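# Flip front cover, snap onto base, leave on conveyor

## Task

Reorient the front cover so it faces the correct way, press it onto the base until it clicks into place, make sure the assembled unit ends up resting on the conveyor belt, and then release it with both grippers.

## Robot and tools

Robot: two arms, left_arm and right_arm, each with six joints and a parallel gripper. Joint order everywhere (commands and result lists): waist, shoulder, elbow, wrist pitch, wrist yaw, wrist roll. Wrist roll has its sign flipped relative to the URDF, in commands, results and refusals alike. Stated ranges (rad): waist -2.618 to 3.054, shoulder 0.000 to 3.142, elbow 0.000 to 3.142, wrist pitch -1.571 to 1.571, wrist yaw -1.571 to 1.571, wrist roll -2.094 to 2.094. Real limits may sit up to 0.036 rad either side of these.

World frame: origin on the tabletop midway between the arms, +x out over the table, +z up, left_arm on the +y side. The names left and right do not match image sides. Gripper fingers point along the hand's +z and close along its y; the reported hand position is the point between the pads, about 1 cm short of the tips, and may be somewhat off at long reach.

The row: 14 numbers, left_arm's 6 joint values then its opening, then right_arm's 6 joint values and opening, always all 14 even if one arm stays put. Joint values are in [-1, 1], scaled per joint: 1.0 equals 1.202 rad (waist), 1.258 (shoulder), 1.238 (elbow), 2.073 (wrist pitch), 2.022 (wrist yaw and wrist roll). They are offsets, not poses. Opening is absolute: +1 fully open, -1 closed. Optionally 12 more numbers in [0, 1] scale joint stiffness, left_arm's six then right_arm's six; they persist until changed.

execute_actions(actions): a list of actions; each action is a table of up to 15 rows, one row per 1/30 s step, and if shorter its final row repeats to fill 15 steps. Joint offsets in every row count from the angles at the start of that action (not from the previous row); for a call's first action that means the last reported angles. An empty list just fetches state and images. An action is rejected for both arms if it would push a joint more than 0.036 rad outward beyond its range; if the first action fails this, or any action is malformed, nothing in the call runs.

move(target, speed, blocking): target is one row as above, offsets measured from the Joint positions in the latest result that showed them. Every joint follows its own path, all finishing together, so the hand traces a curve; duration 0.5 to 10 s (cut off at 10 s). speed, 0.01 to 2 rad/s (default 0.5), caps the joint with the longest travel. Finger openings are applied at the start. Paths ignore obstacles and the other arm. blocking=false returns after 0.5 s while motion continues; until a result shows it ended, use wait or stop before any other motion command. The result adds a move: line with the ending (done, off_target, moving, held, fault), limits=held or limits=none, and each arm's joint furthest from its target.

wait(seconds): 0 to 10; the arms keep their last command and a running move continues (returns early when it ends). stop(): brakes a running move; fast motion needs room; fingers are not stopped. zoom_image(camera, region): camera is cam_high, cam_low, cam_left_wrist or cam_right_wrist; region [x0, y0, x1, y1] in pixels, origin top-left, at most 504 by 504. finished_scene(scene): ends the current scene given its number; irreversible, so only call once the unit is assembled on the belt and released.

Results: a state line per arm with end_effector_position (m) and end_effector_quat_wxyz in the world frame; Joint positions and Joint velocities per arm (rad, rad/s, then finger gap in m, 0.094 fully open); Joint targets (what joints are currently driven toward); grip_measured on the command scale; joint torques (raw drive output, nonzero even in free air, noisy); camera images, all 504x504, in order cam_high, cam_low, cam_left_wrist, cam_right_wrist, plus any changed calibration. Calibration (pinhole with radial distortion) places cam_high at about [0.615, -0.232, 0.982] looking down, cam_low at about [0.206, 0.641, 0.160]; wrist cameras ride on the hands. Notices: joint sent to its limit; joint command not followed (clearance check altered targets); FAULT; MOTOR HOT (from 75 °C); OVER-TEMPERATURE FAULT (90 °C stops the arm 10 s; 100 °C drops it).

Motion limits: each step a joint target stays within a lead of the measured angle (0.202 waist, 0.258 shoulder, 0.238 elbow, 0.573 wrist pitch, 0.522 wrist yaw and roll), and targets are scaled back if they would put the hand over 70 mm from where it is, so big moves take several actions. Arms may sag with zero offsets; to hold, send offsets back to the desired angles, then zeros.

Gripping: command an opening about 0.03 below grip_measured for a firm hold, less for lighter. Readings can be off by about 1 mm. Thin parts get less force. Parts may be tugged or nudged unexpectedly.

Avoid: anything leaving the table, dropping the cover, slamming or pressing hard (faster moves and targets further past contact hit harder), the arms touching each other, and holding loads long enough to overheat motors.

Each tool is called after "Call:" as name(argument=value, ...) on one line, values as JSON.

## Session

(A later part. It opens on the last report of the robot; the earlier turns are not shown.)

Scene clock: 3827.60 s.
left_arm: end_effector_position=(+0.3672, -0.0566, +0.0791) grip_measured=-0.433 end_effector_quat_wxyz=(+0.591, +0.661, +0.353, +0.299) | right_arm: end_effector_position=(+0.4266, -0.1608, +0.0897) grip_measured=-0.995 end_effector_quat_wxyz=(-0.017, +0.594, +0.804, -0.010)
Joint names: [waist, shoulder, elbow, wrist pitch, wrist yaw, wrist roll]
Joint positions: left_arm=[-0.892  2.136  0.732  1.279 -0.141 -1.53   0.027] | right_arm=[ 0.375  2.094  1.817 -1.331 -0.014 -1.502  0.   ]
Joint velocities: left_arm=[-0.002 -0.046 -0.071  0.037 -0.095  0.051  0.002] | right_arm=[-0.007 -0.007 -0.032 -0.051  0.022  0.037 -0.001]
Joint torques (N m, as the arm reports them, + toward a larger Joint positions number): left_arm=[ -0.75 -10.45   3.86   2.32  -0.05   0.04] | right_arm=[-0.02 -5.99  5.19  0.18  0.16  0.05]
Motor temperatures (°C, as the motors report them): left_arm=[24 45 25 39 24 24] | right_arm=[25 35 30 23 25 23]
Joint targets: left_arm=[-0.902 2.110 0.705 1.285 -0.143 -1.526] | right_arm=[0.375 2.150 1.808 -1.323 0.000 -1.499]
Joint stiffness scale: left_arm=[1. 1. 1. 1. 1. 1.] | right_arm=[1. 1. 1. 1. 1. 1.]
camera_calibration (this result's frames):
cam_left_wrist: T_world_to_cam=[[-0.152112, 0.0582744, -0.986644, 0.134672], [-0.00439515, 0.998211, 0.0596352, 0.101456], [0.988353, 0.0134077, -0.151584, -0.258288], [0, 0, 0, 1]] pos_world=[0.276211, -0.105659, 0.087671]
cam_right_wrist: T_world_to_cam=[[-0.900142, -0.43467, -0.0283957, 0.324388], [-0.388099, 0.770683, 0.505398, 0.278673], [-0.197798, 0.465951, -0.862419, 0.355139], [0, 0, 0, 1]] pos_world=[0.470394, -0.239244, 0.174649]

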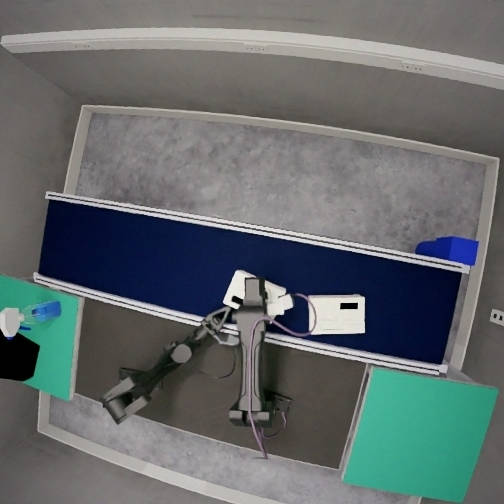

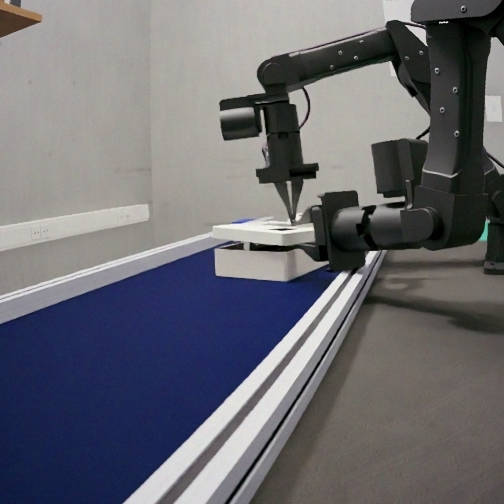

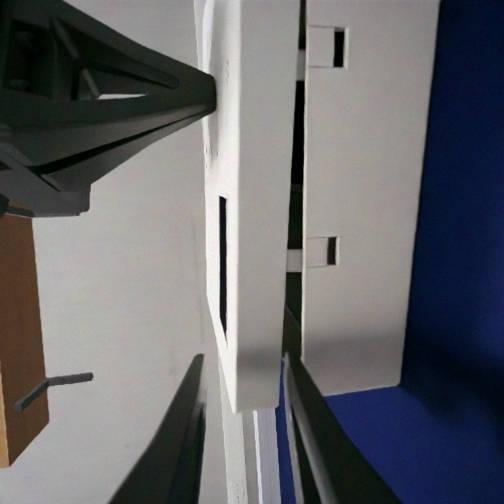

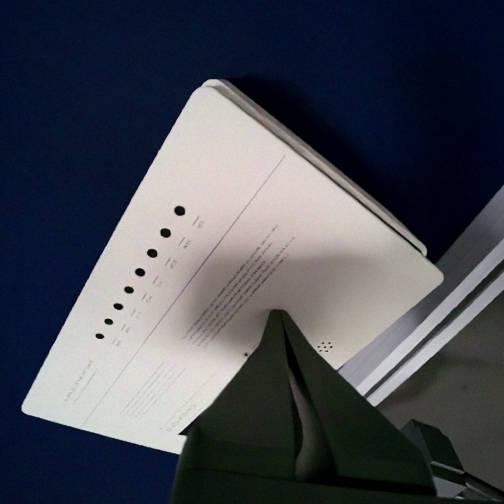

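Call:
execute_actions(actions=[[[-0.009,-0.0223,-0.0177,0.003,-0.001,0.002,-0.43,0,0.0445,-0.0073,0.0039,0.007,0.0015,-1.0],[-0.009,-0.0239,-0.0193,0.003,-0.001,0.002,-0.43,0,0.0445,-0.0073,0.0039,0.007,0.0015,-1.0],[-0.009,-0.0255,-0.0210,0.003,-0.001,0.002,-0.43,0,0.0445,-0.0073,0.0039,0.007,0.0015,-1.0],[-0.009,-0.0270,-0.0227,0.003,-0.001,0.002,-0.43,0,0.0445,-0.0073,0.0039,0.007,0.0015,-1.0],[-0.009,-0.0286,-0.0243,0.003,-0.001,0.002,-0.43,0,0.0445,-0.0073,0.0039,0.007,0.0015,-1.0],[-0.009,-0.0302,-0.0260,0.003,-0.001,0.002,-0.43,0,0.0445,-0.0073,0.0039,0.007,0.0015,-1.0],[-0.009,-0.0318,-0.0277,0.003,-0.001,0.002,-0.43,0,0.0445,-0.0073,0.0039,0.007,0.0015,-1.0],[-0.009,-0.0334,-0.0293,0.003,-0.001,0.002,-0.43,0,0.0445,-0.0073,0.0039,0.007,0.0015,-1.0],[-0.009,-0.0350,-0.0310,0.003,-0.001,0.002,-0.43,0,0.0445,-0.0073,0.0039,0.007,0.0015,-1.0],[-0.009,-0.0366,-0.0327,0.003,-0.001,0.002,-0.43,0,0.0445,-0.0073,0.0039,0.007,0.0015,-1.0],[-0.009,-0.0381,-0.0343,0.003,-0.001,0.002,-0.43,0,0.0445,-0.0073,0.0039,0.007,0.0015,-1.0],[-0.009,-0.0397,-0.0360,0.003,-0.001,0.002,-0.43,0,0.0445,-0.0073,0.0039,0.007,0.0015,-1.0],[-0.009,-0.0413,-0.0377,0.003,-0.001,0.002,-0.43,0,0.0445,-0.0073,0.0039,0.007,0.0015,-1.0],[-0.009,-0.0429,-0.0393,0.003,-0.001,0.002,-0.43,0,0.0445,-0.0073,0.0039,0.007,0.0015,-1.0],[-0.009,-0.0445,-0.0410,0.003,-0.001,0.002,-0.43,0,0.0445,-0.0073,0.0039,0.007,0.0015,-1.0]]])

Scene clock: 3863.80 s.
left_arm: end_effector_position=(+0.3629, -0.0531, +0.0845) grip_measured=-0.432 end_effector_quat_wxyz=(+0.592, +0.660, +0.352, +0.299) | right_arm: end_effector_position=(+0.4266, -0.1608, +0.0897) grip_measured=-0.995 end_effector_quat_wxyz=(-0.017, +0.594, +0.804, -0.010)
Joint names: [waist, shoulder, elbow, wrist pitch, wrist yaw, wrist roll]
Joint positions: left_arm=[-0.893  2.107  0.707  1.279 -0.141 -1.531  0.027] | right_arm=[ 0.375  2.094  1.817 -1.331 -0.014 -1.502  0.   ]
Joint velocities: left_arm=[-0.002 -0.022 -0.1   -0.037 -0.037  0.037 -0.   ] | right_arm=[ 0.012 -0.022  0.002  0.037 -0.066 -0.066  0.001]
Joint torques (N m, as the arm reports them, + toward a larger Joint positions number): left_arm=[ -0.82 -10.24   4.18   2.33  -0.05   0.07] | right_arm=[-0.03 -5.91  5.19  0.17  0.16  0.06]
Motor temperatures (°C, as the motors report them): left_arm=[24 45 25 39 24 24] | right_arm=[25 35 30 23 25 23]
Joint targets: left_arm=[-0.903 2.080 0.682 1.285 -0.143 -1.526] | right_arm=[0.375 2.150 1.808 -1.323 0.001 -1.499]
Joint stiffness scale: left_arm=[1. 1. 1. 1. 1. 1.] | right_arm=[1. 1. 1. 1. 1. 1.]
camera_calibration (this result's frames):
cam_left_wrist: T_world_to_cam=[[-0.14889, 0.0564364, -0.987242, 0.137905], [-0.00372941, 0.998331, 0.0576328, 0.0976298], [0.988847, 0.0122628, -0.148431, -0.253868], [0, 0, 0, 1]] pos_world=[0.271933, -0.102137, 0.0928375]
cam_right_wrist: T_world_to_cam=[[-0.900142, -0.43467, -0.0283957, 0.324388], [-0.388099, 0.770683, 0.505398, 0.278673], [-0.197798, 0.465951, -0.862419, 0.355139], [0, 0, 0, 1]] pos_world=[0.470394, -0.239244, 0.174649]

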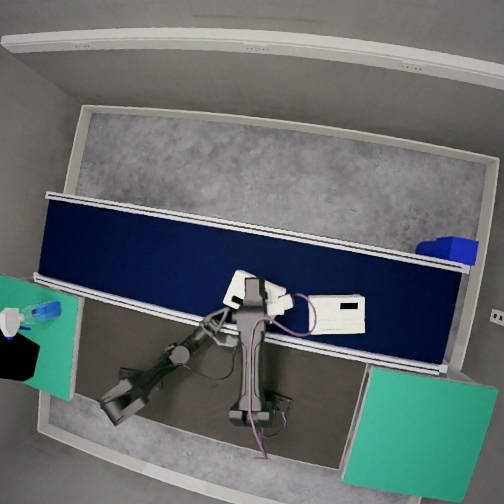

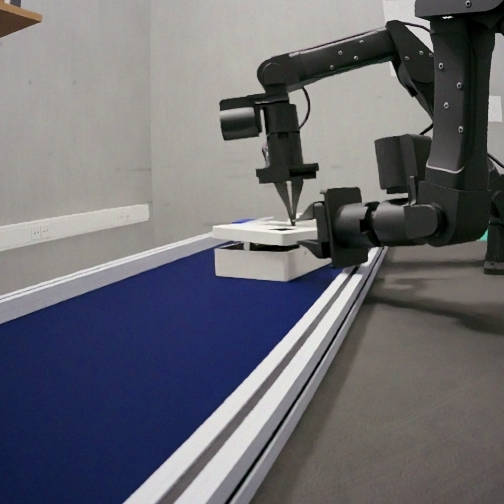

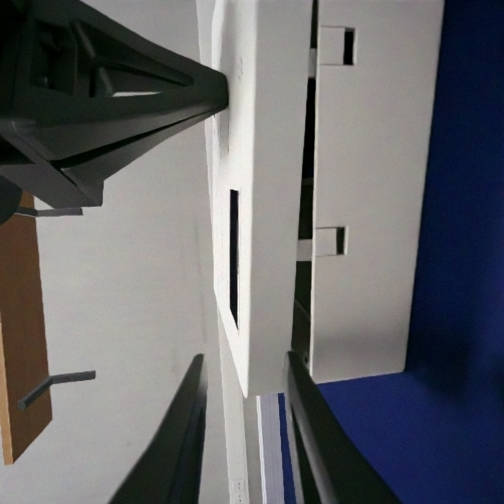

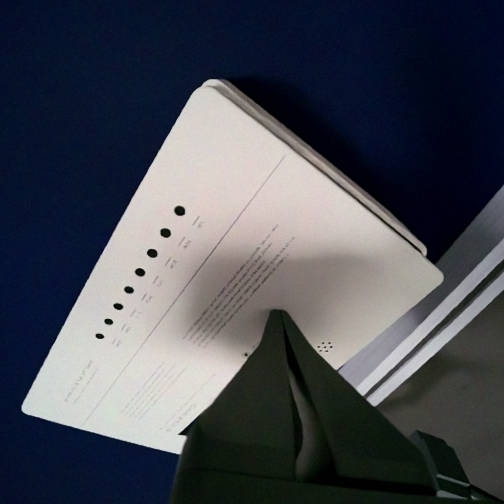

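Call:
zoom_image(camera="cam_low", region=[200, 195, 340, 290])

Region (200, 195, 340, 290) of cam_low's 504x504 image, scaled by 3.600, with more detail than that image has; it fills the top 342 rows of this view, and the rest is white.

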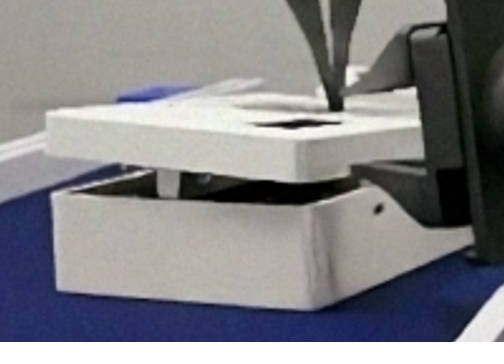

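Call:
execute_actions(actions=[[[-0.008,-0.024,-0.022,0.003,-0.001,0.002,-0.43,0,0.0445,-0.0073,0.0039,0.007,0.0015,-1.0],[-0.008,-0.027,-0.025,0.003,-0.001,0.002,-0.43,0,0.0445,-0.0073,0.0039,0.007,0.0015,-1.0],[-0.008,-0.030,-0.028,0.003,-0.001,0.002,-0.43,0,0.0445,-0.0073,0.0039,0.007,0.0015,-1.0],[-0.008,-0.033,-0.031,0.003,-0.001,0.002,-0.43,0,0.0445,-0.0073,0.0039,0.007,0.0015,-1.0],[-0.008,-0.036,-0.034,0.003,-0.001,0.002,-0.43,0,0.0445,-0.0073,0.0039,0.007,0.0015,-1.0],[-0.008,-0.039,-0.037,0.003,-0.001,0.002,-0.43,0,0.0445,-0.0073,0.0039,0.007,0.0015,-1.0],[-0.008,-0.042,-0.040,0.003,-0.001,0.002,-0.43,0,0.0445,-0.0073,0.0039,0.007,0.0015,-1.0],[-0.008,-0.045,-0.043,0.003,-0.001,0.002,-0.43,0,0.0445,-0.0073,0.0039,0.007,0.0015,-1.0],[-0.008,-0.048,-0.046,0.003,-0.001,0.002,-0.43,0,0.0445,-0.0073,0.0039,0.007,0.0015,-1.0],[-0.008,-0.051,-0.049,0.003,-0.001,0.002,-0.43,0,0.0445,-0.0073,0.0039,0.007,0.0015,-1.0],[-0.008,-0.054,-0.052,0.003,-0.001,0.002,-0.43,0,0.0445,-0.0073,0.0039,0.007,0.0015,-1.0],[-0.008,-0.057,-0.055,0.003,-0.001,0.002,-0.43,0,0.0445,-0.0073,0.0039,0.007,0.0015,-1.0],[-0.008,-0.060,-0.058,0.003,-0.001,0.002,-0.43,0,0.0445,-0.0073,0.0039,0.007,0.0015,-1.0],[-0.008,-0.063,-0.061,0.003,-0.001,0.002,-0.43,0,0.0445,-0.0073,0.0039,0.007,0.0015,-1.0],[-0.008,-0.066,-0.064,0.003,-0.001,0.002,-0.43,0,0.0445,-0.0073,0.0039,0.007,0.0015,-1.0]],[[-0.008,-0.024,-0.022,0,0,0,-0.43,0,0.0445,-0.0073,0.0039,0.007,0.0015,-1.0],[-0.008,-0.027,-0.025,0,0,0,-0.43,0,0.0445,-0.0073,0.0039,0.007,0.0015,-1.0],[-0.008,-0.030,-0.028,0,0,0,-0.43,0,0.0445,-0.0073,0.0039,0.007,0.0015,-1.0],[-0.008,-0.033,-0.031,0,0,0,-0.43,0,0.0445,-0.0073,0.0039,0.007,0.0015,-1.0],[-0.008,-0.036,-0.034,0,0,0,-0.43,0,0.0445,-0.0073,0.0039,0.007,0.0015,-1.0],[-0.008,-0.039,-0.037,0,0,0,-0.43,0,0.0445,-0.0073,0.0039,0.007,0.0015,-1.0],[-0.008,-0.042,-0.040,0,0,0,-0.43,0,0.0445,-0.0073,0.0039,0.007,0.0015,-1.0],[-0.008,-0.045,-0.043,0,0,0,-0.43,0,0.0445,-0.0073,0.0039,0.007,0.0015,-1.0],[-0.008,-0.048,-0.046,0,0,0,-0.43,0,0.0445,-0.0073,0.0039,0.007,0.0015,-1.0],[-0.008,-0.051,-0.049,0,0,0,-0.43,0,0.0445,-0.0073,0.0039,0.007,0.0015,-1.0],[-0.008,-0.054,-0.052,0,0,0,-0.43,0,0.0445,-0.0073,0.0039,0.007,0.0015,-1.0],[-0.008,-0.057,-0.055,0,0,0,-0.43,0,0.0445,-0.0073,0.0039,0.007,0.0015,-1.0],[-0.008,-0.060,-0.058,0,0,0,-0.43,0,0.0445,-0.0073,0.0039,0.007,0.0015,-1.0],[-0.008,-0.063,-0.061,0,0,0,-0.43,0,0.0445,-0.0073,0.0039,0.007,0.0015,-1.0],[-0.008,-0.066,-0.064,0,0,0,-0.43,0,0.0445,-0.0073,0.0039,0.007,0.0015,-1.0]]])

Scene clock: 3943.20 s.
left_arm: end_effector_position=(+0.3455, -0.0367, +0.0973) grip_measured=-0.432 end_effector_quat_wxyz=(+0.591, +0.661, +0.350, +0.301) | right_arm: end_effector_position=(+0.4266, -0.1608, +0.0897) grip_measured=-0.995 end_effector_quat_wxyz=(-0.017, +0.594, +0.804, -0.010)
Joint names: [waist, shoulder, elbow, wrist pitch, wrist yaw, wrist roll]
Joint positions: left_arm=[-0.893  2.004  0.605  1.278 -0.141 -1.537  0.027] | right_arm=[ 0.375  2.094  1.817 -1.331 -0.014 -1.502  0.   ]
Joint velocities: left_arm=[-0.002 -0.129 -0.12   0.066 -0.007  0.051  0.   ] | right_arm=[-0.002 -0.007  0.017 -0.051  0.066 -0.007 -0.001]
Joint torques (N m, as the arm reports them, + toward a larger Joint positions number): left_arm=[-0.79 -9.46  3.95  2.28 -0.04  0.11] | right_arm=[-0.03 -5.92  5.2   0.17  0.16  0.05]
Motor temperatures (°C, as the motors report them): left_arm=[24 45 25 40 24 24] | right_arm=[25 35 30 23 25 23]
Joint targets: left_arm=[-0.903 1.972 0.577 1.278 -0.141 -1.532] | right_arm=[0.375 2.150 1.808 -1.323 0.001 -1.499]
Joint stiffness scale: left_arm=[1. 1. 1. 1. 1. 1.] | right_arm=[1. 1. 1. 1. 1. 1.]
camera_calibration (this result's frames):
cam_left_wrist: T_world_to_cam=[[-0.145622, 0.0611252, -0.98745, 0.146067], [-0.00324136, 0.998055, 0.0622597, 0.0798102], [0.989335, 0.0122671, -0.145141, -0.235398], [0, 0, 0, 1]] pos_world=[0.254417, -0.0856956, 0.105099]
cam_right_wrist: T_world_to_cam=[[-0.900142, -0.43467, -0.0283957, 0.324388], [-0.388099, 0.770683, 0.505398, 0.278673], [-0.197798, 0.465951, -0.862419, 0.355139], [0, 0, 0, 1]] pos_world=[0.470394, -0.239244, 0.174649]

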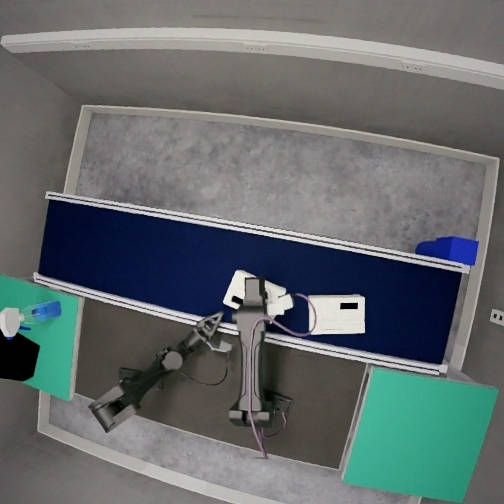

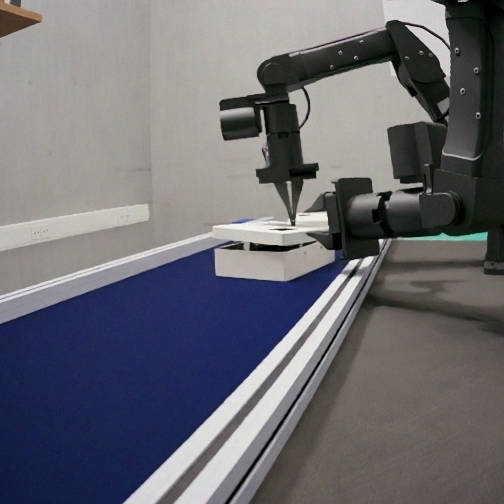

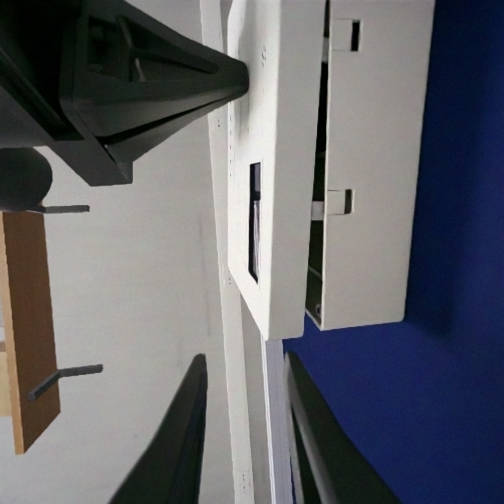

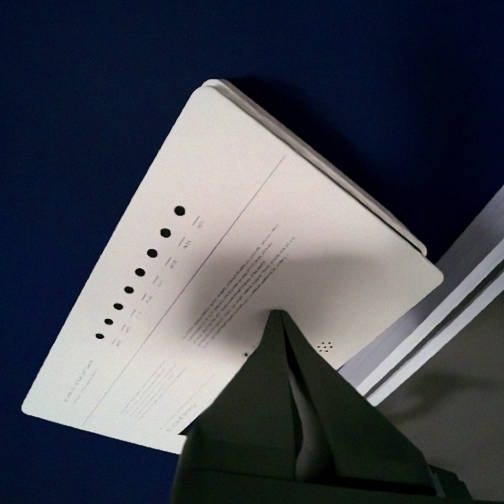

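Call:
zoom_image(camera="cam_left_wrist", region=[220, 0, 440, 360])

Region (220, 0, 440, 360) of cam_left_wrist's 504x504 image, scaled by 1.400, with more detail than that image has.

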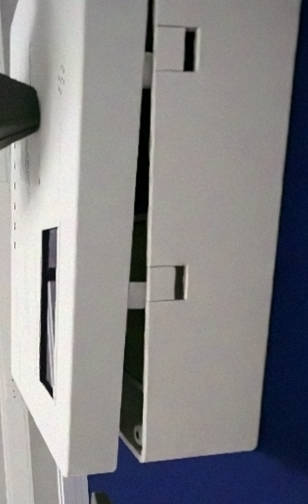

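Call:
execute_actions(actions=[[[-0.008,-0.011,0.011,0,0,0,-0.43,-0.001,0.0445,-0.0073,0.0,0.007,0.0015,-1.0],[-0.008,-0.011,0.011,0,0,0,-0.43,-0.002,0.0445,-0.0073,-0.004,0.007,0.0015,-1.0],[-0.008,-0.011,0.011,0,0,0,-0.43,-0.003,0.0445,-0.0073,-0.008,0.007,0.0015,-1.0],[-0.008,-0.011,0.011,0,0,0,-0.43,-0.004,0.0445,-0.0073,-0.012,0.007,0.0015,-1.0],[-0.008,-0.011,0.011,0,0,0,-0.43,-0.005,0.0445,-0.0073,-0.016,0.007,0.0015,-1.0],[-0.008,-0.011,0.011,0,0,0,-0.43,-0.006,0.0445,-0.0073,-0.020,0.007,0.0015,-1.0],[-0.008,-0.011,0.011,0,0,0,-0.43,-0.007,0.0445,-0.0073,-0.024,0.007,0.0015,-1.0],[-0.008,-0.011,0.011,0,0,0,-0.43,-0.008,0.0445,-0.0073,-0.027,0.007,0.0015,-1.0],[-0.008,-0.011,0.011,0,0,0,-0.43,-0.009,0.0445,-0.0073,-0.030,0.007,0.0015,-1.0],[-0.008,-0.011,0.011,0,0,0,-0.43,-0.010,0.0445,-0.0073,-0.033,0.007,0.0015,-1.0]]])

Scene clock: 4063.70 s.
left_arm: end_effector_position=(+0.3444, -0.0357, +0.0983) grip_measured=-0.432 end_effector_quat_wxyz=(+0.591, +0.662, +0.349, +0.302) | right_arm: end_effector_position=(+0.4261, -0.1609, +0.0898) grip_measured=-0.995 end_effector_quat_wxyz=(-0.018, +0.594, +0.804, -0.011)
Joint names: [waist, shoulder, elbow, wrist pitch, wrist yaw, wrist roll]
Joint positions: left_arm=[-0.893  1.996  0.598  1.278 -0.141 -1.542  0.027] | right_arm=[ 0.375  2.094  1.817 -1.334 -0.014 -1.502  0.   ]
Joint velocities: left_arm=[-0.012  0.007  0.017  0.051  0.007  0.037 -0.001] | right_arm=[-0.007 -0.007 -0.012  0.051 -0.125  0.007 -0.   ]
Joint torques (N m, as the arm reports them, + toward a larger Joint positions number): left_arm=[-0.86 -8.31  7.34  2.26 -0.03  0.11] | right_arm=[-1.11 -5.92  5.19 -0.57  0.16  0.05]
Motor temperatures (°C, as the motors report them): left_arm=[24 44 24 41 24 24] | right_arm=[25 34 30 23 25 23]
Joint targets: left_arm=[-0.903 1.990 0.619 1.278 -0.141 -1.537] | right_arm=[0.363 2.150 1.808 -1.400 0.001 -1.499]
Joint stiffness scale: left_arm=[1. 1. 1. 1. 1. 1.] | right_arm=[1. 1. 1. 1. 1. 1.]
camera_calibration (this result's frames):
cam_left_wrist: T_world_to_cam=[[-0.142239, 0.0646715, -0.987717, 0.145873], [-0.00286746, 0.997832, 0.0657467, 0.0782075], [0.989828, 0.012184, -0.141745, -0.234654], [0, 0, 0, 1]] pos_world=[0.25324, -0.0846128, 0.105679]
cam_right_wrist: T_world_to_cam=[[-0.900203, -0.434684, -0.0261627, 0.323657], [-0.386972, 0.770947, 0.50586, 0.278068], [-0.199719, 0.465501, -0.862219, 0.355837], [0, 0, 0, 1]] pos_world=[0.470029, -0.239329, 0.174614]

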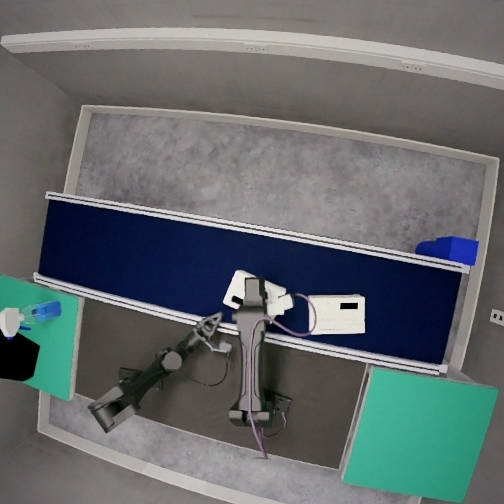

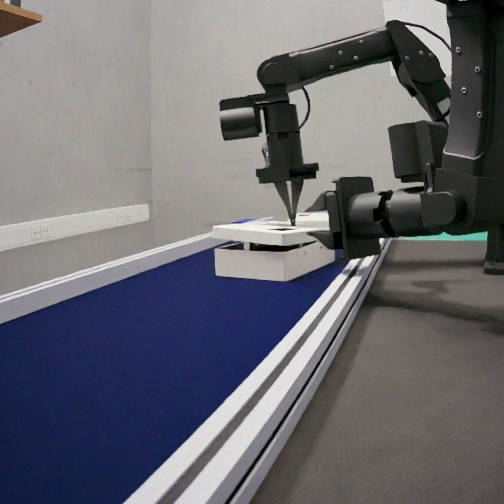

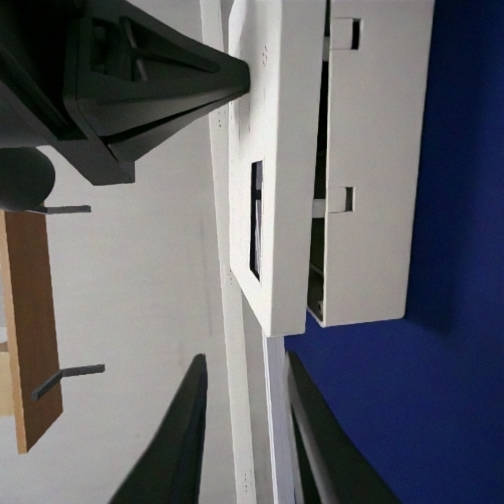

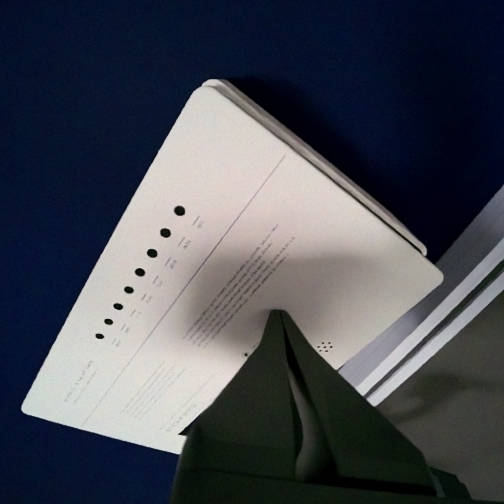

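Call:
execute_actions(actions=[[[-0.008,-0.005,0.017,0,0,0,-0.43,-0.0105,0.0445,-0.0073,-0.032,0.007,0.0015,-1.0],[-0.008,-0.005,0.017,0,0,0,-0.43,-0.011,0.0445,-0.0073,-0.032,0.007,0.0015,-1.0],[-0.008,-0.005,0.017,0,0,0,-0.43,-0.012,0.0445,-0.0073,-0.032,0.007,0.0015,-1.0],[-0.008,-0.005,0.017,0,0,0,-0.43,-0.013,0.0445,-0.0073,-0.032,0.007,0.0015,-1.0],[-0.008,-0.005,0.017,0,0,0,-0.43,-0.014,0.0445,-0.0073,-0.032,0.007,0.0015,-1.0],[-0.008,-0.005,0.017,0,0,0,-0.43,-0.015,0.0445,-0.0073,-0.032,0.007,0.0015,-1.0],[-0.008,-0.005,0.017,0,0,0,-0.43,-0.016,0.0445,-0.0073,-0.032,0.007,0.0015,-1.0],[-0.008,-0.005,0.017,0,0,0,-0.43,-0.017,0.0445,-0.0073,-0.032,0.007,0.0015,-1.0],[-0.008,-0.005,0.017,0,0,0,-0.43,-0.018,0.0445,-0.0073,-0.032,0.007,0.0015,-1.0]]])

Scene clock: 4080.43 s.
left_arm: end_effector_position=(+0.3444, -0.0357, +0.0983) grip_measured=-0.432 end_effector_quat_wxyz=(+0.590, +0.663, +0.347, +0.304) | right_arm: end_effector_position=(+0.4225, -0.1643, +0.0894) grip_measured=-0.995 end_effector_quat_wxyz=(-0.027, +0.598, +0.801, -0.015)
Joint names: [waist, shoulder, elbow, wrist pitch, wrist yaw, wrist roll]
Joint positions: left_arm=[-0.893  1.996  0.598  1.278 -0.141 -1.547  0.027] | right_arm=[ 0.365  2.096  1.817 -1.351 -0.021 -1.502  0.   ]
Joint velocities: left_arm=[-0.002 -0.037  0.012  0.066  0.022 -0.022 -0.001] | right_arm=[-0.007  0.027 -0.007 -0.095  0.022 -0.007 -0.001]
Joint torques (N m, as the arm reports them, + toward a larger Joint positions number): left_arm=[-0.85 -8.27  7.3   2.28 -0.01  0.09] | right_arm=[-1.08 -6.23  5.21 -0.35  0.23  0.06]
Motor temperatures (°C, as the motors report them): left_arm=[24 43 25 41 24 24] | right_arm=[25 34 30 23 25 23]
Joint targets: left_arm=[-0.903 1.990 0.619 1.278 -0.141 -1.542] | right_arm=[0.353 2.150 1.808 -1.400 0.001 -1.499]
Joint stiffness scale: left_arm=[1. 1. 1. 1. 1. 1.] | right_arm=[1. 1. 1. 1. 1. 1.]
camera_calibration (this result's frames):
cam_left_wrist: T_world_to_cam=[[-0.139401, 0.0687329, -0.987848, 0.145054], [-0.00247062, 0.997561, 0.0697573, 0.0776669], [0.990233, 0.0121648, -0.138891, -0.235074], [0, 0, 0, 1]] pos_world=[0.253191, -0.0845878, 0.105224]
cam_right_wrist: T_world_to_cam=[[-0.904812, -0.425705, -0.00949791, 0.320878], [-0.369203, 0.773216, 0.515584, 0.271407], [-0.212143, 0.470013, -0.856786, 0.361886], [0, 0, 0, 1]] pos_world=[0.46731, -0.243348, 0.173174]

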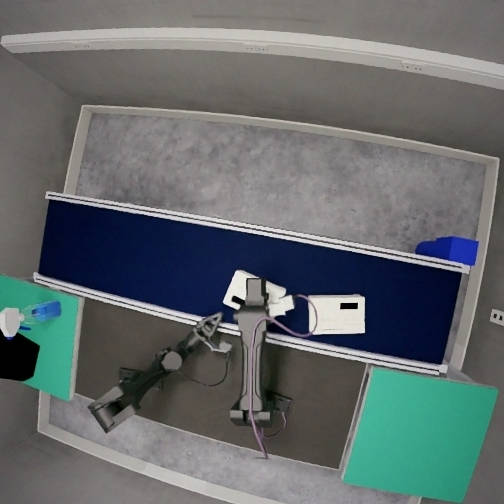

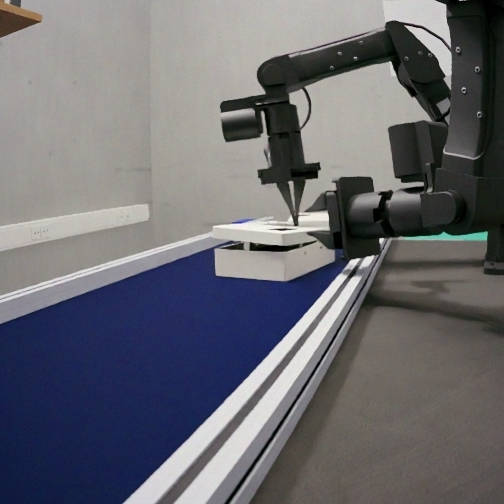

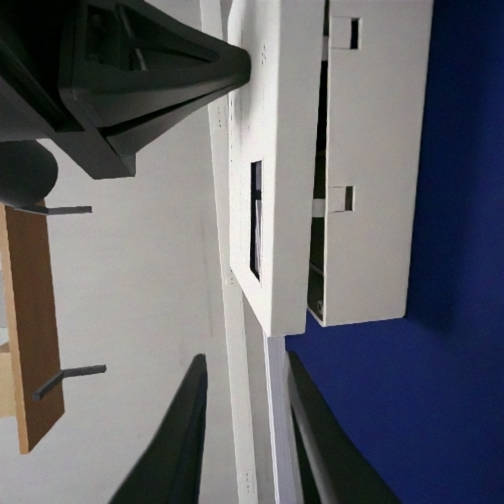

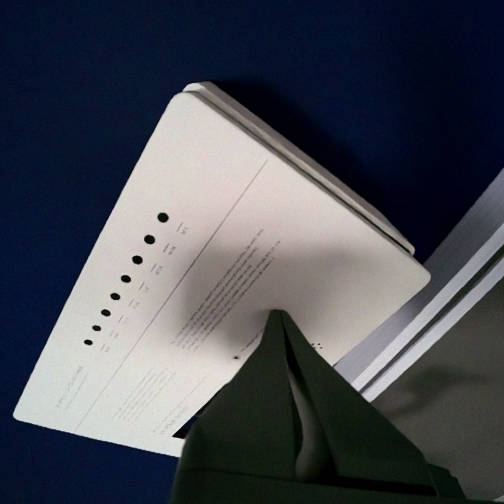

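Call:
zoom_image(camera="cam_right_wrist", region=[150, 60, 450, 300])

Call:
zoom_image(camera="cam_high", region=[210, 255, 380, 345])

Region (150, 60, 450, 300) of cam_right_wrist's 504x504 image, scaled by 1.680, with more detail than that image has; it fills the top 403 rows of this view, and the rest is white.

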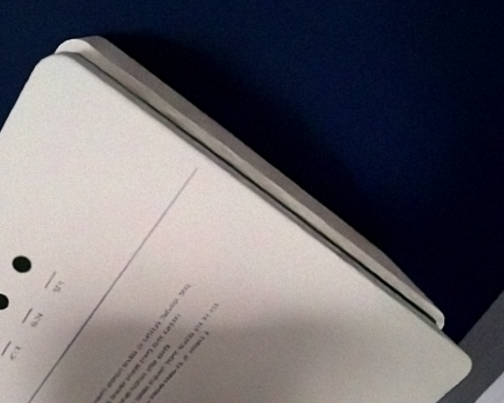

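Region (210, 255, 380, 345) of cam_high's 504x504 image, scaled by 2.965, with more detail than that image has; it fills the top 267 rows of this view, and the rest is white.

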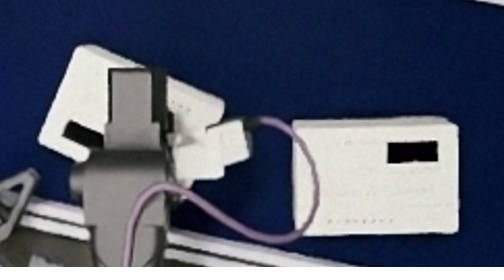

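Call:
move(target=[0.1693, -0.0366, 0.005, 0, 0.144, 0.785, -1.0, 0.0, -0.042, 0.0, 0.0, 0.005, 0.0, -1.0], speed=1.0)

Scene clock: 4202.97 s.
left_arm: end_effector_position=(+0.3712, -0.0010, +0.1076) grip_measured=-0.993 end_effector_quat_wxyz=(+0.625, +0.236, +0.703, -0.245) | right_arm: end_effector_position=(+0.4233, -0.1640, +0.0978) grip_measured=-0.995 end_effector_quat_wxyz=(-0.020, +0.598, +0.801, -0.006)
Joint names: [waist, shoulder, elbow, wrist pitch, wrist yaw, wrist roll]
Joint positions: left_arm=[-0.697  1.975  0.598  1.276  0.139  0.035  0.   ] | right_arm=[ 0.365  2.073  1.817 -1.35  -0.022 -1.502  0.   ]
Joint velocities: left_arm=[-0.017  0.007 -0.012 -0.037  0.007  0.051 -0.   ] | right_arm=[-0.002 -0.007 -0.012 -0.007  0.022 -0.037 -0.001]
Joint torques (N m, as the arm reports them, + toward a larger Joint positions number): left_arm=[ 0.68 -9.35  6.39  2.29  0.07  0.07] | right_arm=[ -0.01 -12.25   5.91   0.07   0.12   0.02]
Motor temperatures (°C, as the motors report them): left_arm=[24 42 26 41 24 24] | right_arm=[25 35 30 23 25 23]
Joint targets: left_arm=[-0.689 1.950 0.604 1.278 0.150 0.041] | right_arm=[0.365 2.043 1.817 -1.351 -0.011 -1.502]
Joint stiffness scale: left_arm=[1. 1. 1. 1. 1. 1.] | right_arm=[1. 1. 1. 1. 1. 1.]
move: off_target (left_arm, right_arm); limits=none; left_arm: farthest joint: the shoulder, 0.025 radians from its target (0.047 radians at the start); right_arm: farthest joint: the shoulder, 0.030 radians from its target (0.053 radians at the start)
camera_calibration (this result's frames):
cam_left_wrist: T_world_to_cam=[[-0.662118, -0.746231, 0.0688451, 0.235145], [-0.526119, 0.397456, -0.751816, 0.324666], [0.533666, -0.534012, -0.655769, -0.0362503], [0, 0, 0, 1]] pos_world=[0.345852, 0.027074, 0.204129]
cam_right_wrist: T_world_to_cam=[[-0.904522, -0.425155, -0.032909, 0.324073], [-0.380543, 0.769964, 0.512194, 0.271775], [-0.192423, 0.475814, -0.858239, 0.36179], [0, 0, 0, 1]] pos_world=[0.46617, -0.24362, 0.181966]

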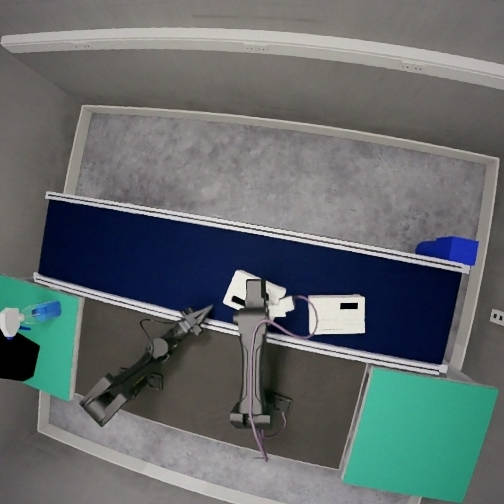

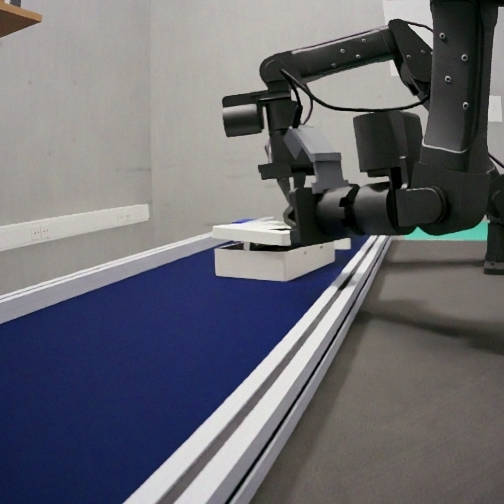

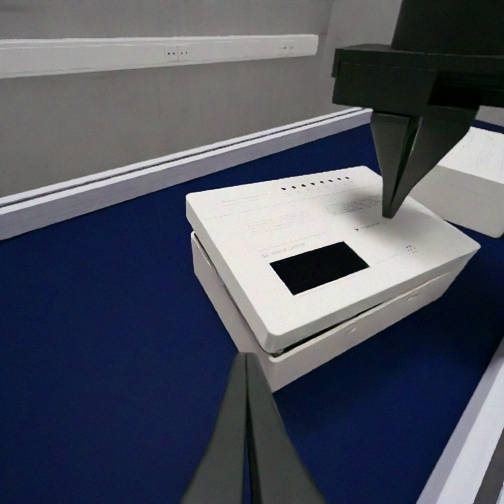

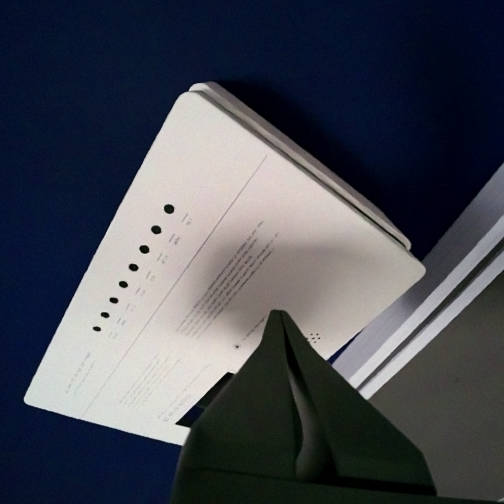

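Call:
zoom_image(camera="cam_left_wrist", region=[170, 150, 504, 410])

Region (170, 150, 504, 410) of cam_left_wrist's 504x504 image, scaled by 1.509, with more detail than that image has.

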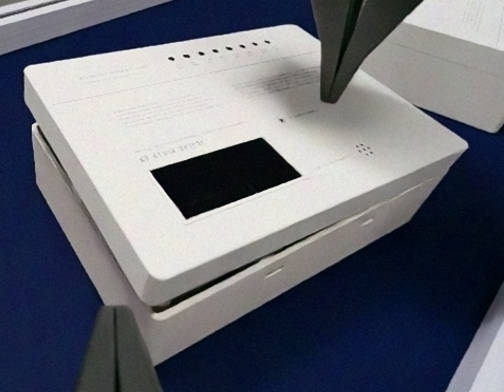

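Call:
move(target=[0.0066, 0.175, 0.215, -0.0367, 0.01, 0.003, -1.0, 0.0, -0.018, 0.0, 0.0, 0.005, 0.0, -1.0], speed=0.4)

Scene clock: 4232.23 s.
left_arm: end_effector_position=(+0.4139, -0.0293, +0.0674) grip_measured=-0.993 end_effector_quat_wxyz=(+0.603, +0.242, +0.721, -0.243) | right_arm: end_effector_position=(+0.4233, -0.1640, +0.0978) grip_measured=-0.995 end_effector_quat_wxyz=(-0.020, +0.598, +0.801, -0.006)
Joint names: [waist, shoulder, elbow, wrist pitch, wrist yaw, wrist roll]
Joint positions: left_arm=[-0.697  2.191  0.83   1.203  0.147  0.036  0.   ] | right_arm=[ 0.365  2.073  1.817 -1.35  -0.022 -1.502  0.   ]
Joint velocities: left_arm=[ 0.007 -0.007  0.007 -0.007  0.037  0.051 -0.   ] | right_arm=[-0.007 -0.017  0.002 -0.022  0.037 -0.037  0.   ]
Joint torques (N m, as the arm reports them, + toward a larger Joint positions number): left_arm=[ 0.81 -9.17  8.66  2.24  0.06  0.06] | right_arm=[ -0.03 -11.66   5.91   0.09   0.11   0.02]
Motor temperatures (°C, as the motors report them): left_arm=[24 42 26 41 24 24] | right_arm=[25 43 30 23 25 23]
Joint targets: left_arm=[-0.689 2.195 0.864 1.200 0.159 0.041] | right_arm=[0.365 2.051 1.817 -1.350 -0.012 -1.502]
Joint stiffness scale: left_arm=[1. 1. 1. 1. 1. 1.] | right_arm=[1. 1. 1. 1. 1. 1.]
move: off_target (left_arm, right_arm); limits=none; left_arm: farthest joint: the elbow, 0.034 radians from its target (0.266 radians at the start); right_arm: farthest joint: the shoulder, 0.023 radians from its target (0.023 radians at the start)
camera_calibration (this result's frames):
cam_left_wrist: T_world_to_cam=[[-0.664267, -0.743177, 0.0802355, 0.245244], [-0.559217, 0.422855, -0.71307, 0.340037], [0.496009, -0.518538, -0.696486, -0.0816829], [0, 0, 0, 1]] pos_world=[0.393577, -0.00388241, 0.165902]
cam_right_wrist: T_world_to_cam=[[-0.904522, -0.425155, -0.032909, 0.324073], [-0.380543, 0.769964, 0.512194, 0.271775], [-0.192423, 0.475814, -0.858239, 0.36179], [0, 0, 0, 1]] pos_world=[0.46617, -0.24362, 0.181966]

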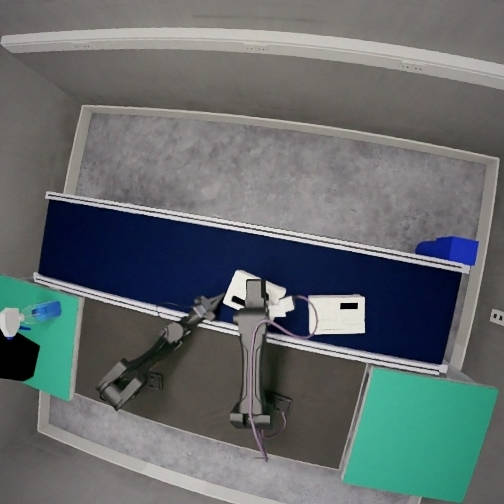

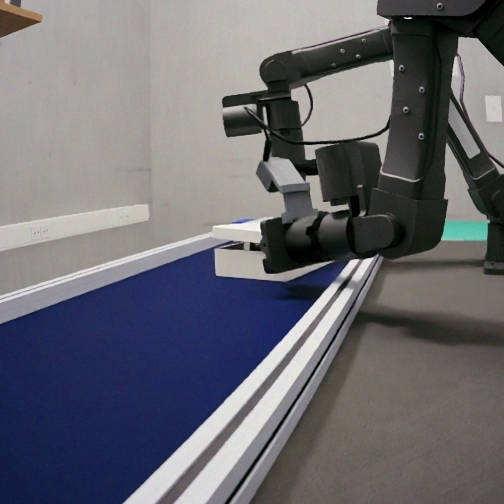

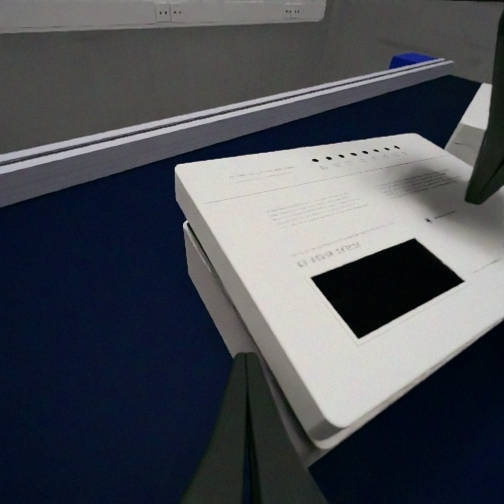

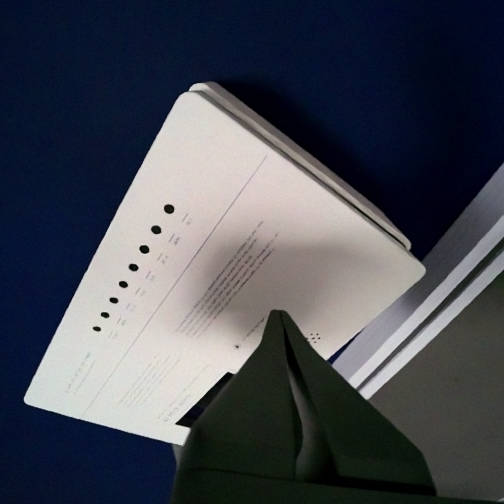

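Call:
execute_actions(actions=[])

Scene clock: 4266.37 s.
left_arm: end_effector_position=(+0.4139, -0.0293, +0.0674) grip_measured=-0.993 end_effector_quat_wxyz=(+0.603, +0.242, +0.721, -0.243) | right_arm: end_effector_position=(+0.4233, -0.1640, +0.0978) grip_measured=-0.995 end_effector_quat_wxyz=(-0.020, +0.598, +0.801, -0.006)
Joint names: [waist, shoulder, elbow, wrist pitch, wrist yaw, wrist roll]
Joint positions: left_arm=[-0.697  2.191  0.83   1.203  0.147  0.036  0.   ] | right_arm=[ 0.365  2.073  1.817 -1.35  -0.022 -1.502  0.   ]
Joint velocities: left_arm=[ 0.002  0.002 -0.017 -0.022  0.095 -0.007  0.   ] | right_arm=[-0.012 -0.002  0.007  0.037 -0.022  0.007 -0.001]
Joint torques (N m, as the arm reports them, + toward a larger Joint positions number): left_arm=[ 0.66 -9.14  8.55  2.25  0.11  0.06] | right_arm=[ -0.03 -11.67   5.91   0.09   0.11   0.02]
Motor temperatures (°C, as the motors report them): left_arm=[24 42 27 41 24 24] | right_arm=[25 44 30 23 25 23]
Joint targets: left_arm=[-0.689 2.195 0.864 1.200 0.159 0.041] | right_arm=[0.365 2.051 1.817 -1.350 -0.012 -1.502]
Joint stiffness scale: left_arm=[1. 1. 1. 1. 1. 1.] | right_arm=[1. 1. 1. 1. 1. 1.]
camera_calibration (this result's frames):
cam_left_wrist: T_world_to_cam=[[-0.664267, -0.743177, 0.0802355, 0.245244], [-0.559217, 0.422855, -0.71307, 0.340037], [0.496009, -0.518538, -0.696486, -0.0816829], [0, 0, 0, 1]] pos_world=[0.393577, -0.00388241, 0.165902]
cam_right_wrist: T_world_to_cam=[[-0.904522, -0.425155, -0.032909, 0.324073], [-0.380543, 0.769964, 0.512194, 0.271775], [-0.192423, 0.475814, -0.858239, 0.36179], [0, 0, 0, 1]] pos_world=[0.46617, -0.24362, 0.181966]

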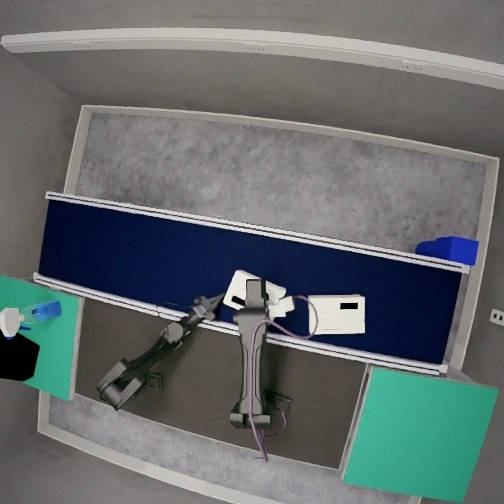

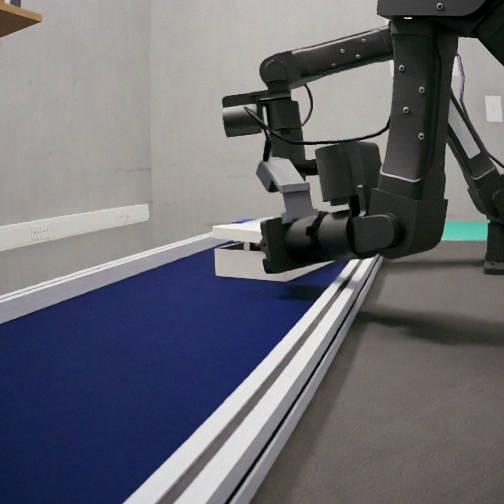

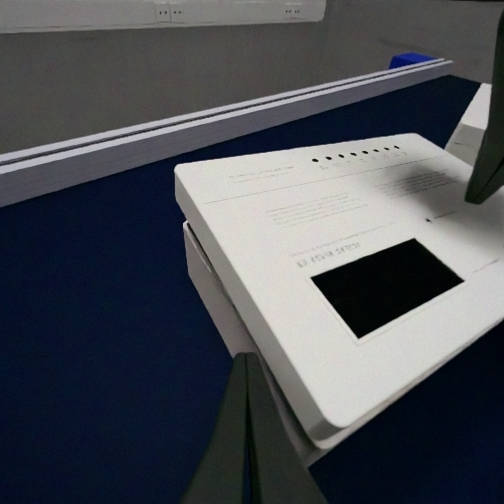

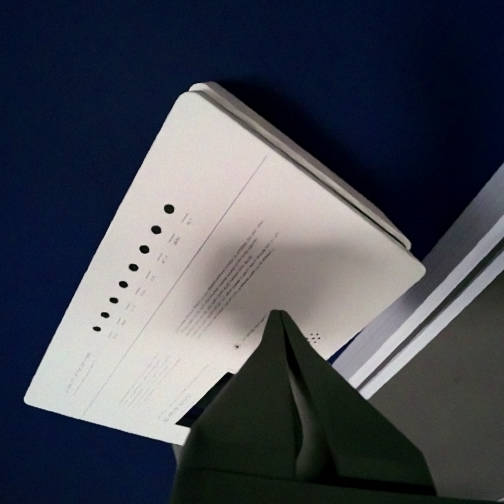

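Call:
execute_actions(actions=[[[0.0067,0.0,0.0275,-0.0014,0.006,0.0025,-1,0,-0.0175,0,0,0.005,0,-1],[0.0067,-0.004,0.0275,-0.0014,0.006,0.0025,-1,0,-0.0175,0,0,0.005,0,-1],[0.0067,-0.008,0.0275,-0.0014,0.006,0.0025,-1,0,-0.0175,0,0,0.005,0,-1],[0.0067,-0.012,0.0275,-0.0014,0.006,0.0025,-1,0,-0.0175,0,0,0.005,0,-1],[0.0067,-0.016,0.0275,-0.0014,0.006,0.0025,-1,0,-0.0175,0,0,0.005,0,-1],[0.0067,-0.020,0.0275,-0.0014,0.006,0.0025,-1,0,-0.0175,0,0,0.005,0,-1],[0.0067,-0.024,0.0275,-0.0014,0.006,0.0025,-1,0,-0.0175,0,0,0.005,0,-1],[0.0067,-0.027,0.0275,-0.0014,0.006,0.0025,-1,0,-0.0175,0,0,0.005,0,-1],[0.0067,-0.030,0.0275,-0.0014,0.006,0.0025,-1,0,-0.0175,0,0,0.005,0,-1],[0.0067,-0.032,0.0275,-0.0014,0.006,0.0025,-1,0,-0.0175,0,0,0.005,0,-1],[0.0067,-0.034,0.0275,-0.0014,0.006,0.0025,-1,0,-0.0175,0,0,0.005,0,-1]]])

Scene clock: 4284.63 s.
left_arm: end_effector_position=(+0.4144, -0.0297, +0.0755) grip_measured=-0.993 end_effector_quat_wxyz=(+0.607, +0.241, +0.716, -0.244) | right_arm: end_effector_position=(+0.4233, -0.1640, +0.0978) grip_measured=-0.995 end_effector_quat_wxyz=(-0.020, +0.598, +0.801, -0.006)
Joint names: [waist, shoulder, elbow, wrist pitch, wrist yaw, wrist roll]
Joint positions: left_arm=[-0.697  2.173  0.83   1.198  0.147  0.036  0.   ] | right_arm=[ 0.365  2.073  1.817 -1.35  -0.022 -1.502  0.   ]
Joint velocities: left_arm=[-0.017 -0.066  0.022  0.007  0.022  0.051 -0.   ] | right_arm=[ 0.007 -0.002  0.002 -0.066  0.007 -0.037  0.   ]
Joint torques (N m, as the arm reports them, + toward a larger Joint positions number): left_arm=[  0.69 -10.65   8.66   2.27   0.09   0.08] | right_arm=[ -0.03 -11.61   5.92   0.09   0.11   0.02]
Motor temperatures (°C, as the motors report them): left_arm=[24 42 27 41 24 24] | right_arm=[25 45 30 23 25 23]
Joint targets: left_arm=[-0.689 2.149 0.864 1.200 0.159 0.041] | right_arm=[0.365 2.051 1.817 -1.350 -0.012 -1.502]
Joint stiffness scale: left_arm=[1. 1. 1. 1. 1. 1.] | right_arm=[1. 1. 1. 1. 1. 1.]
camera_calibration (this result's frames):
cam_left_wrist: T_world_to_cam=[[-0.665441, -0.742362, 0.0780161, 0.245322], [-0.550953, 0.417954, -0.722334, 0.343399], [0.503626, -0.523653, -0.68713, -0.0805503], [0, 0, 0, 1]] pos_world=[0.393011, -0.0035873, 0.173561]
cam_right_wrist: T_world_to_cam=[[-0.904522, -0.425155, -0.032909, 0.324073], [-0.380543, 0.769964, 0.512194, 0.271775], [-0.192423, 0.475814, -0.858239, 0.36179], [0, 0, 0, 1]] pos_world=[0.46617, -0.24362, 0.181966]

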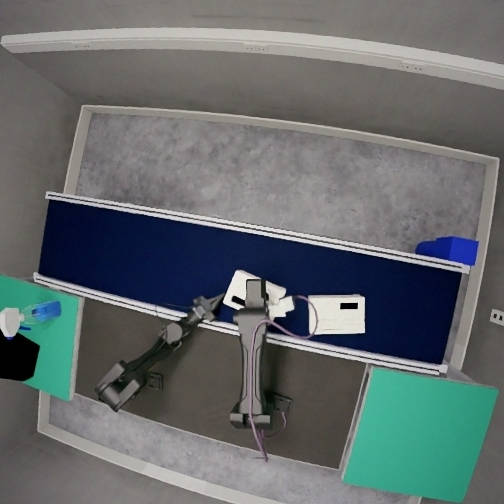

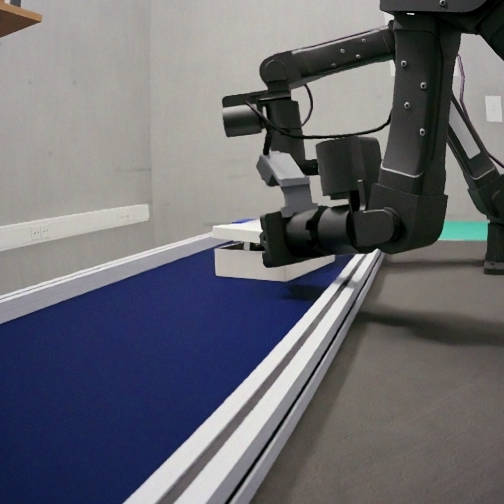

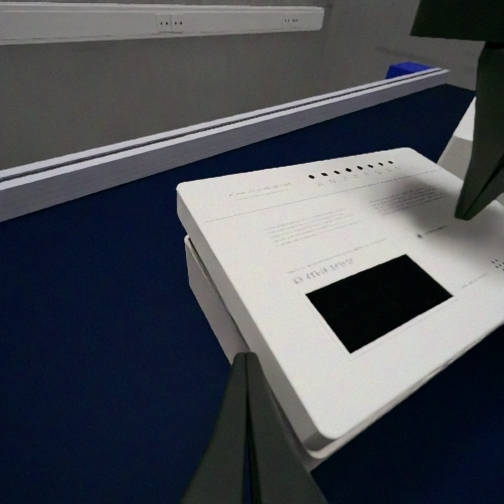

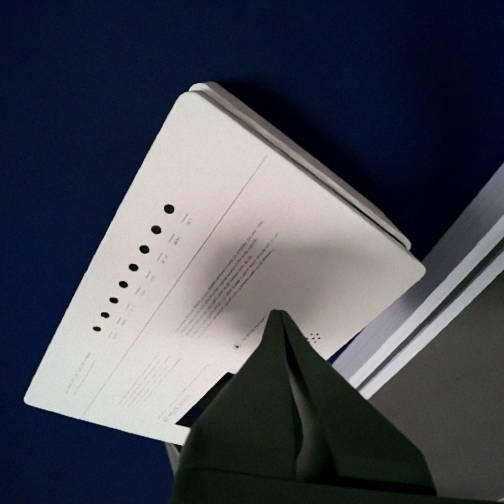

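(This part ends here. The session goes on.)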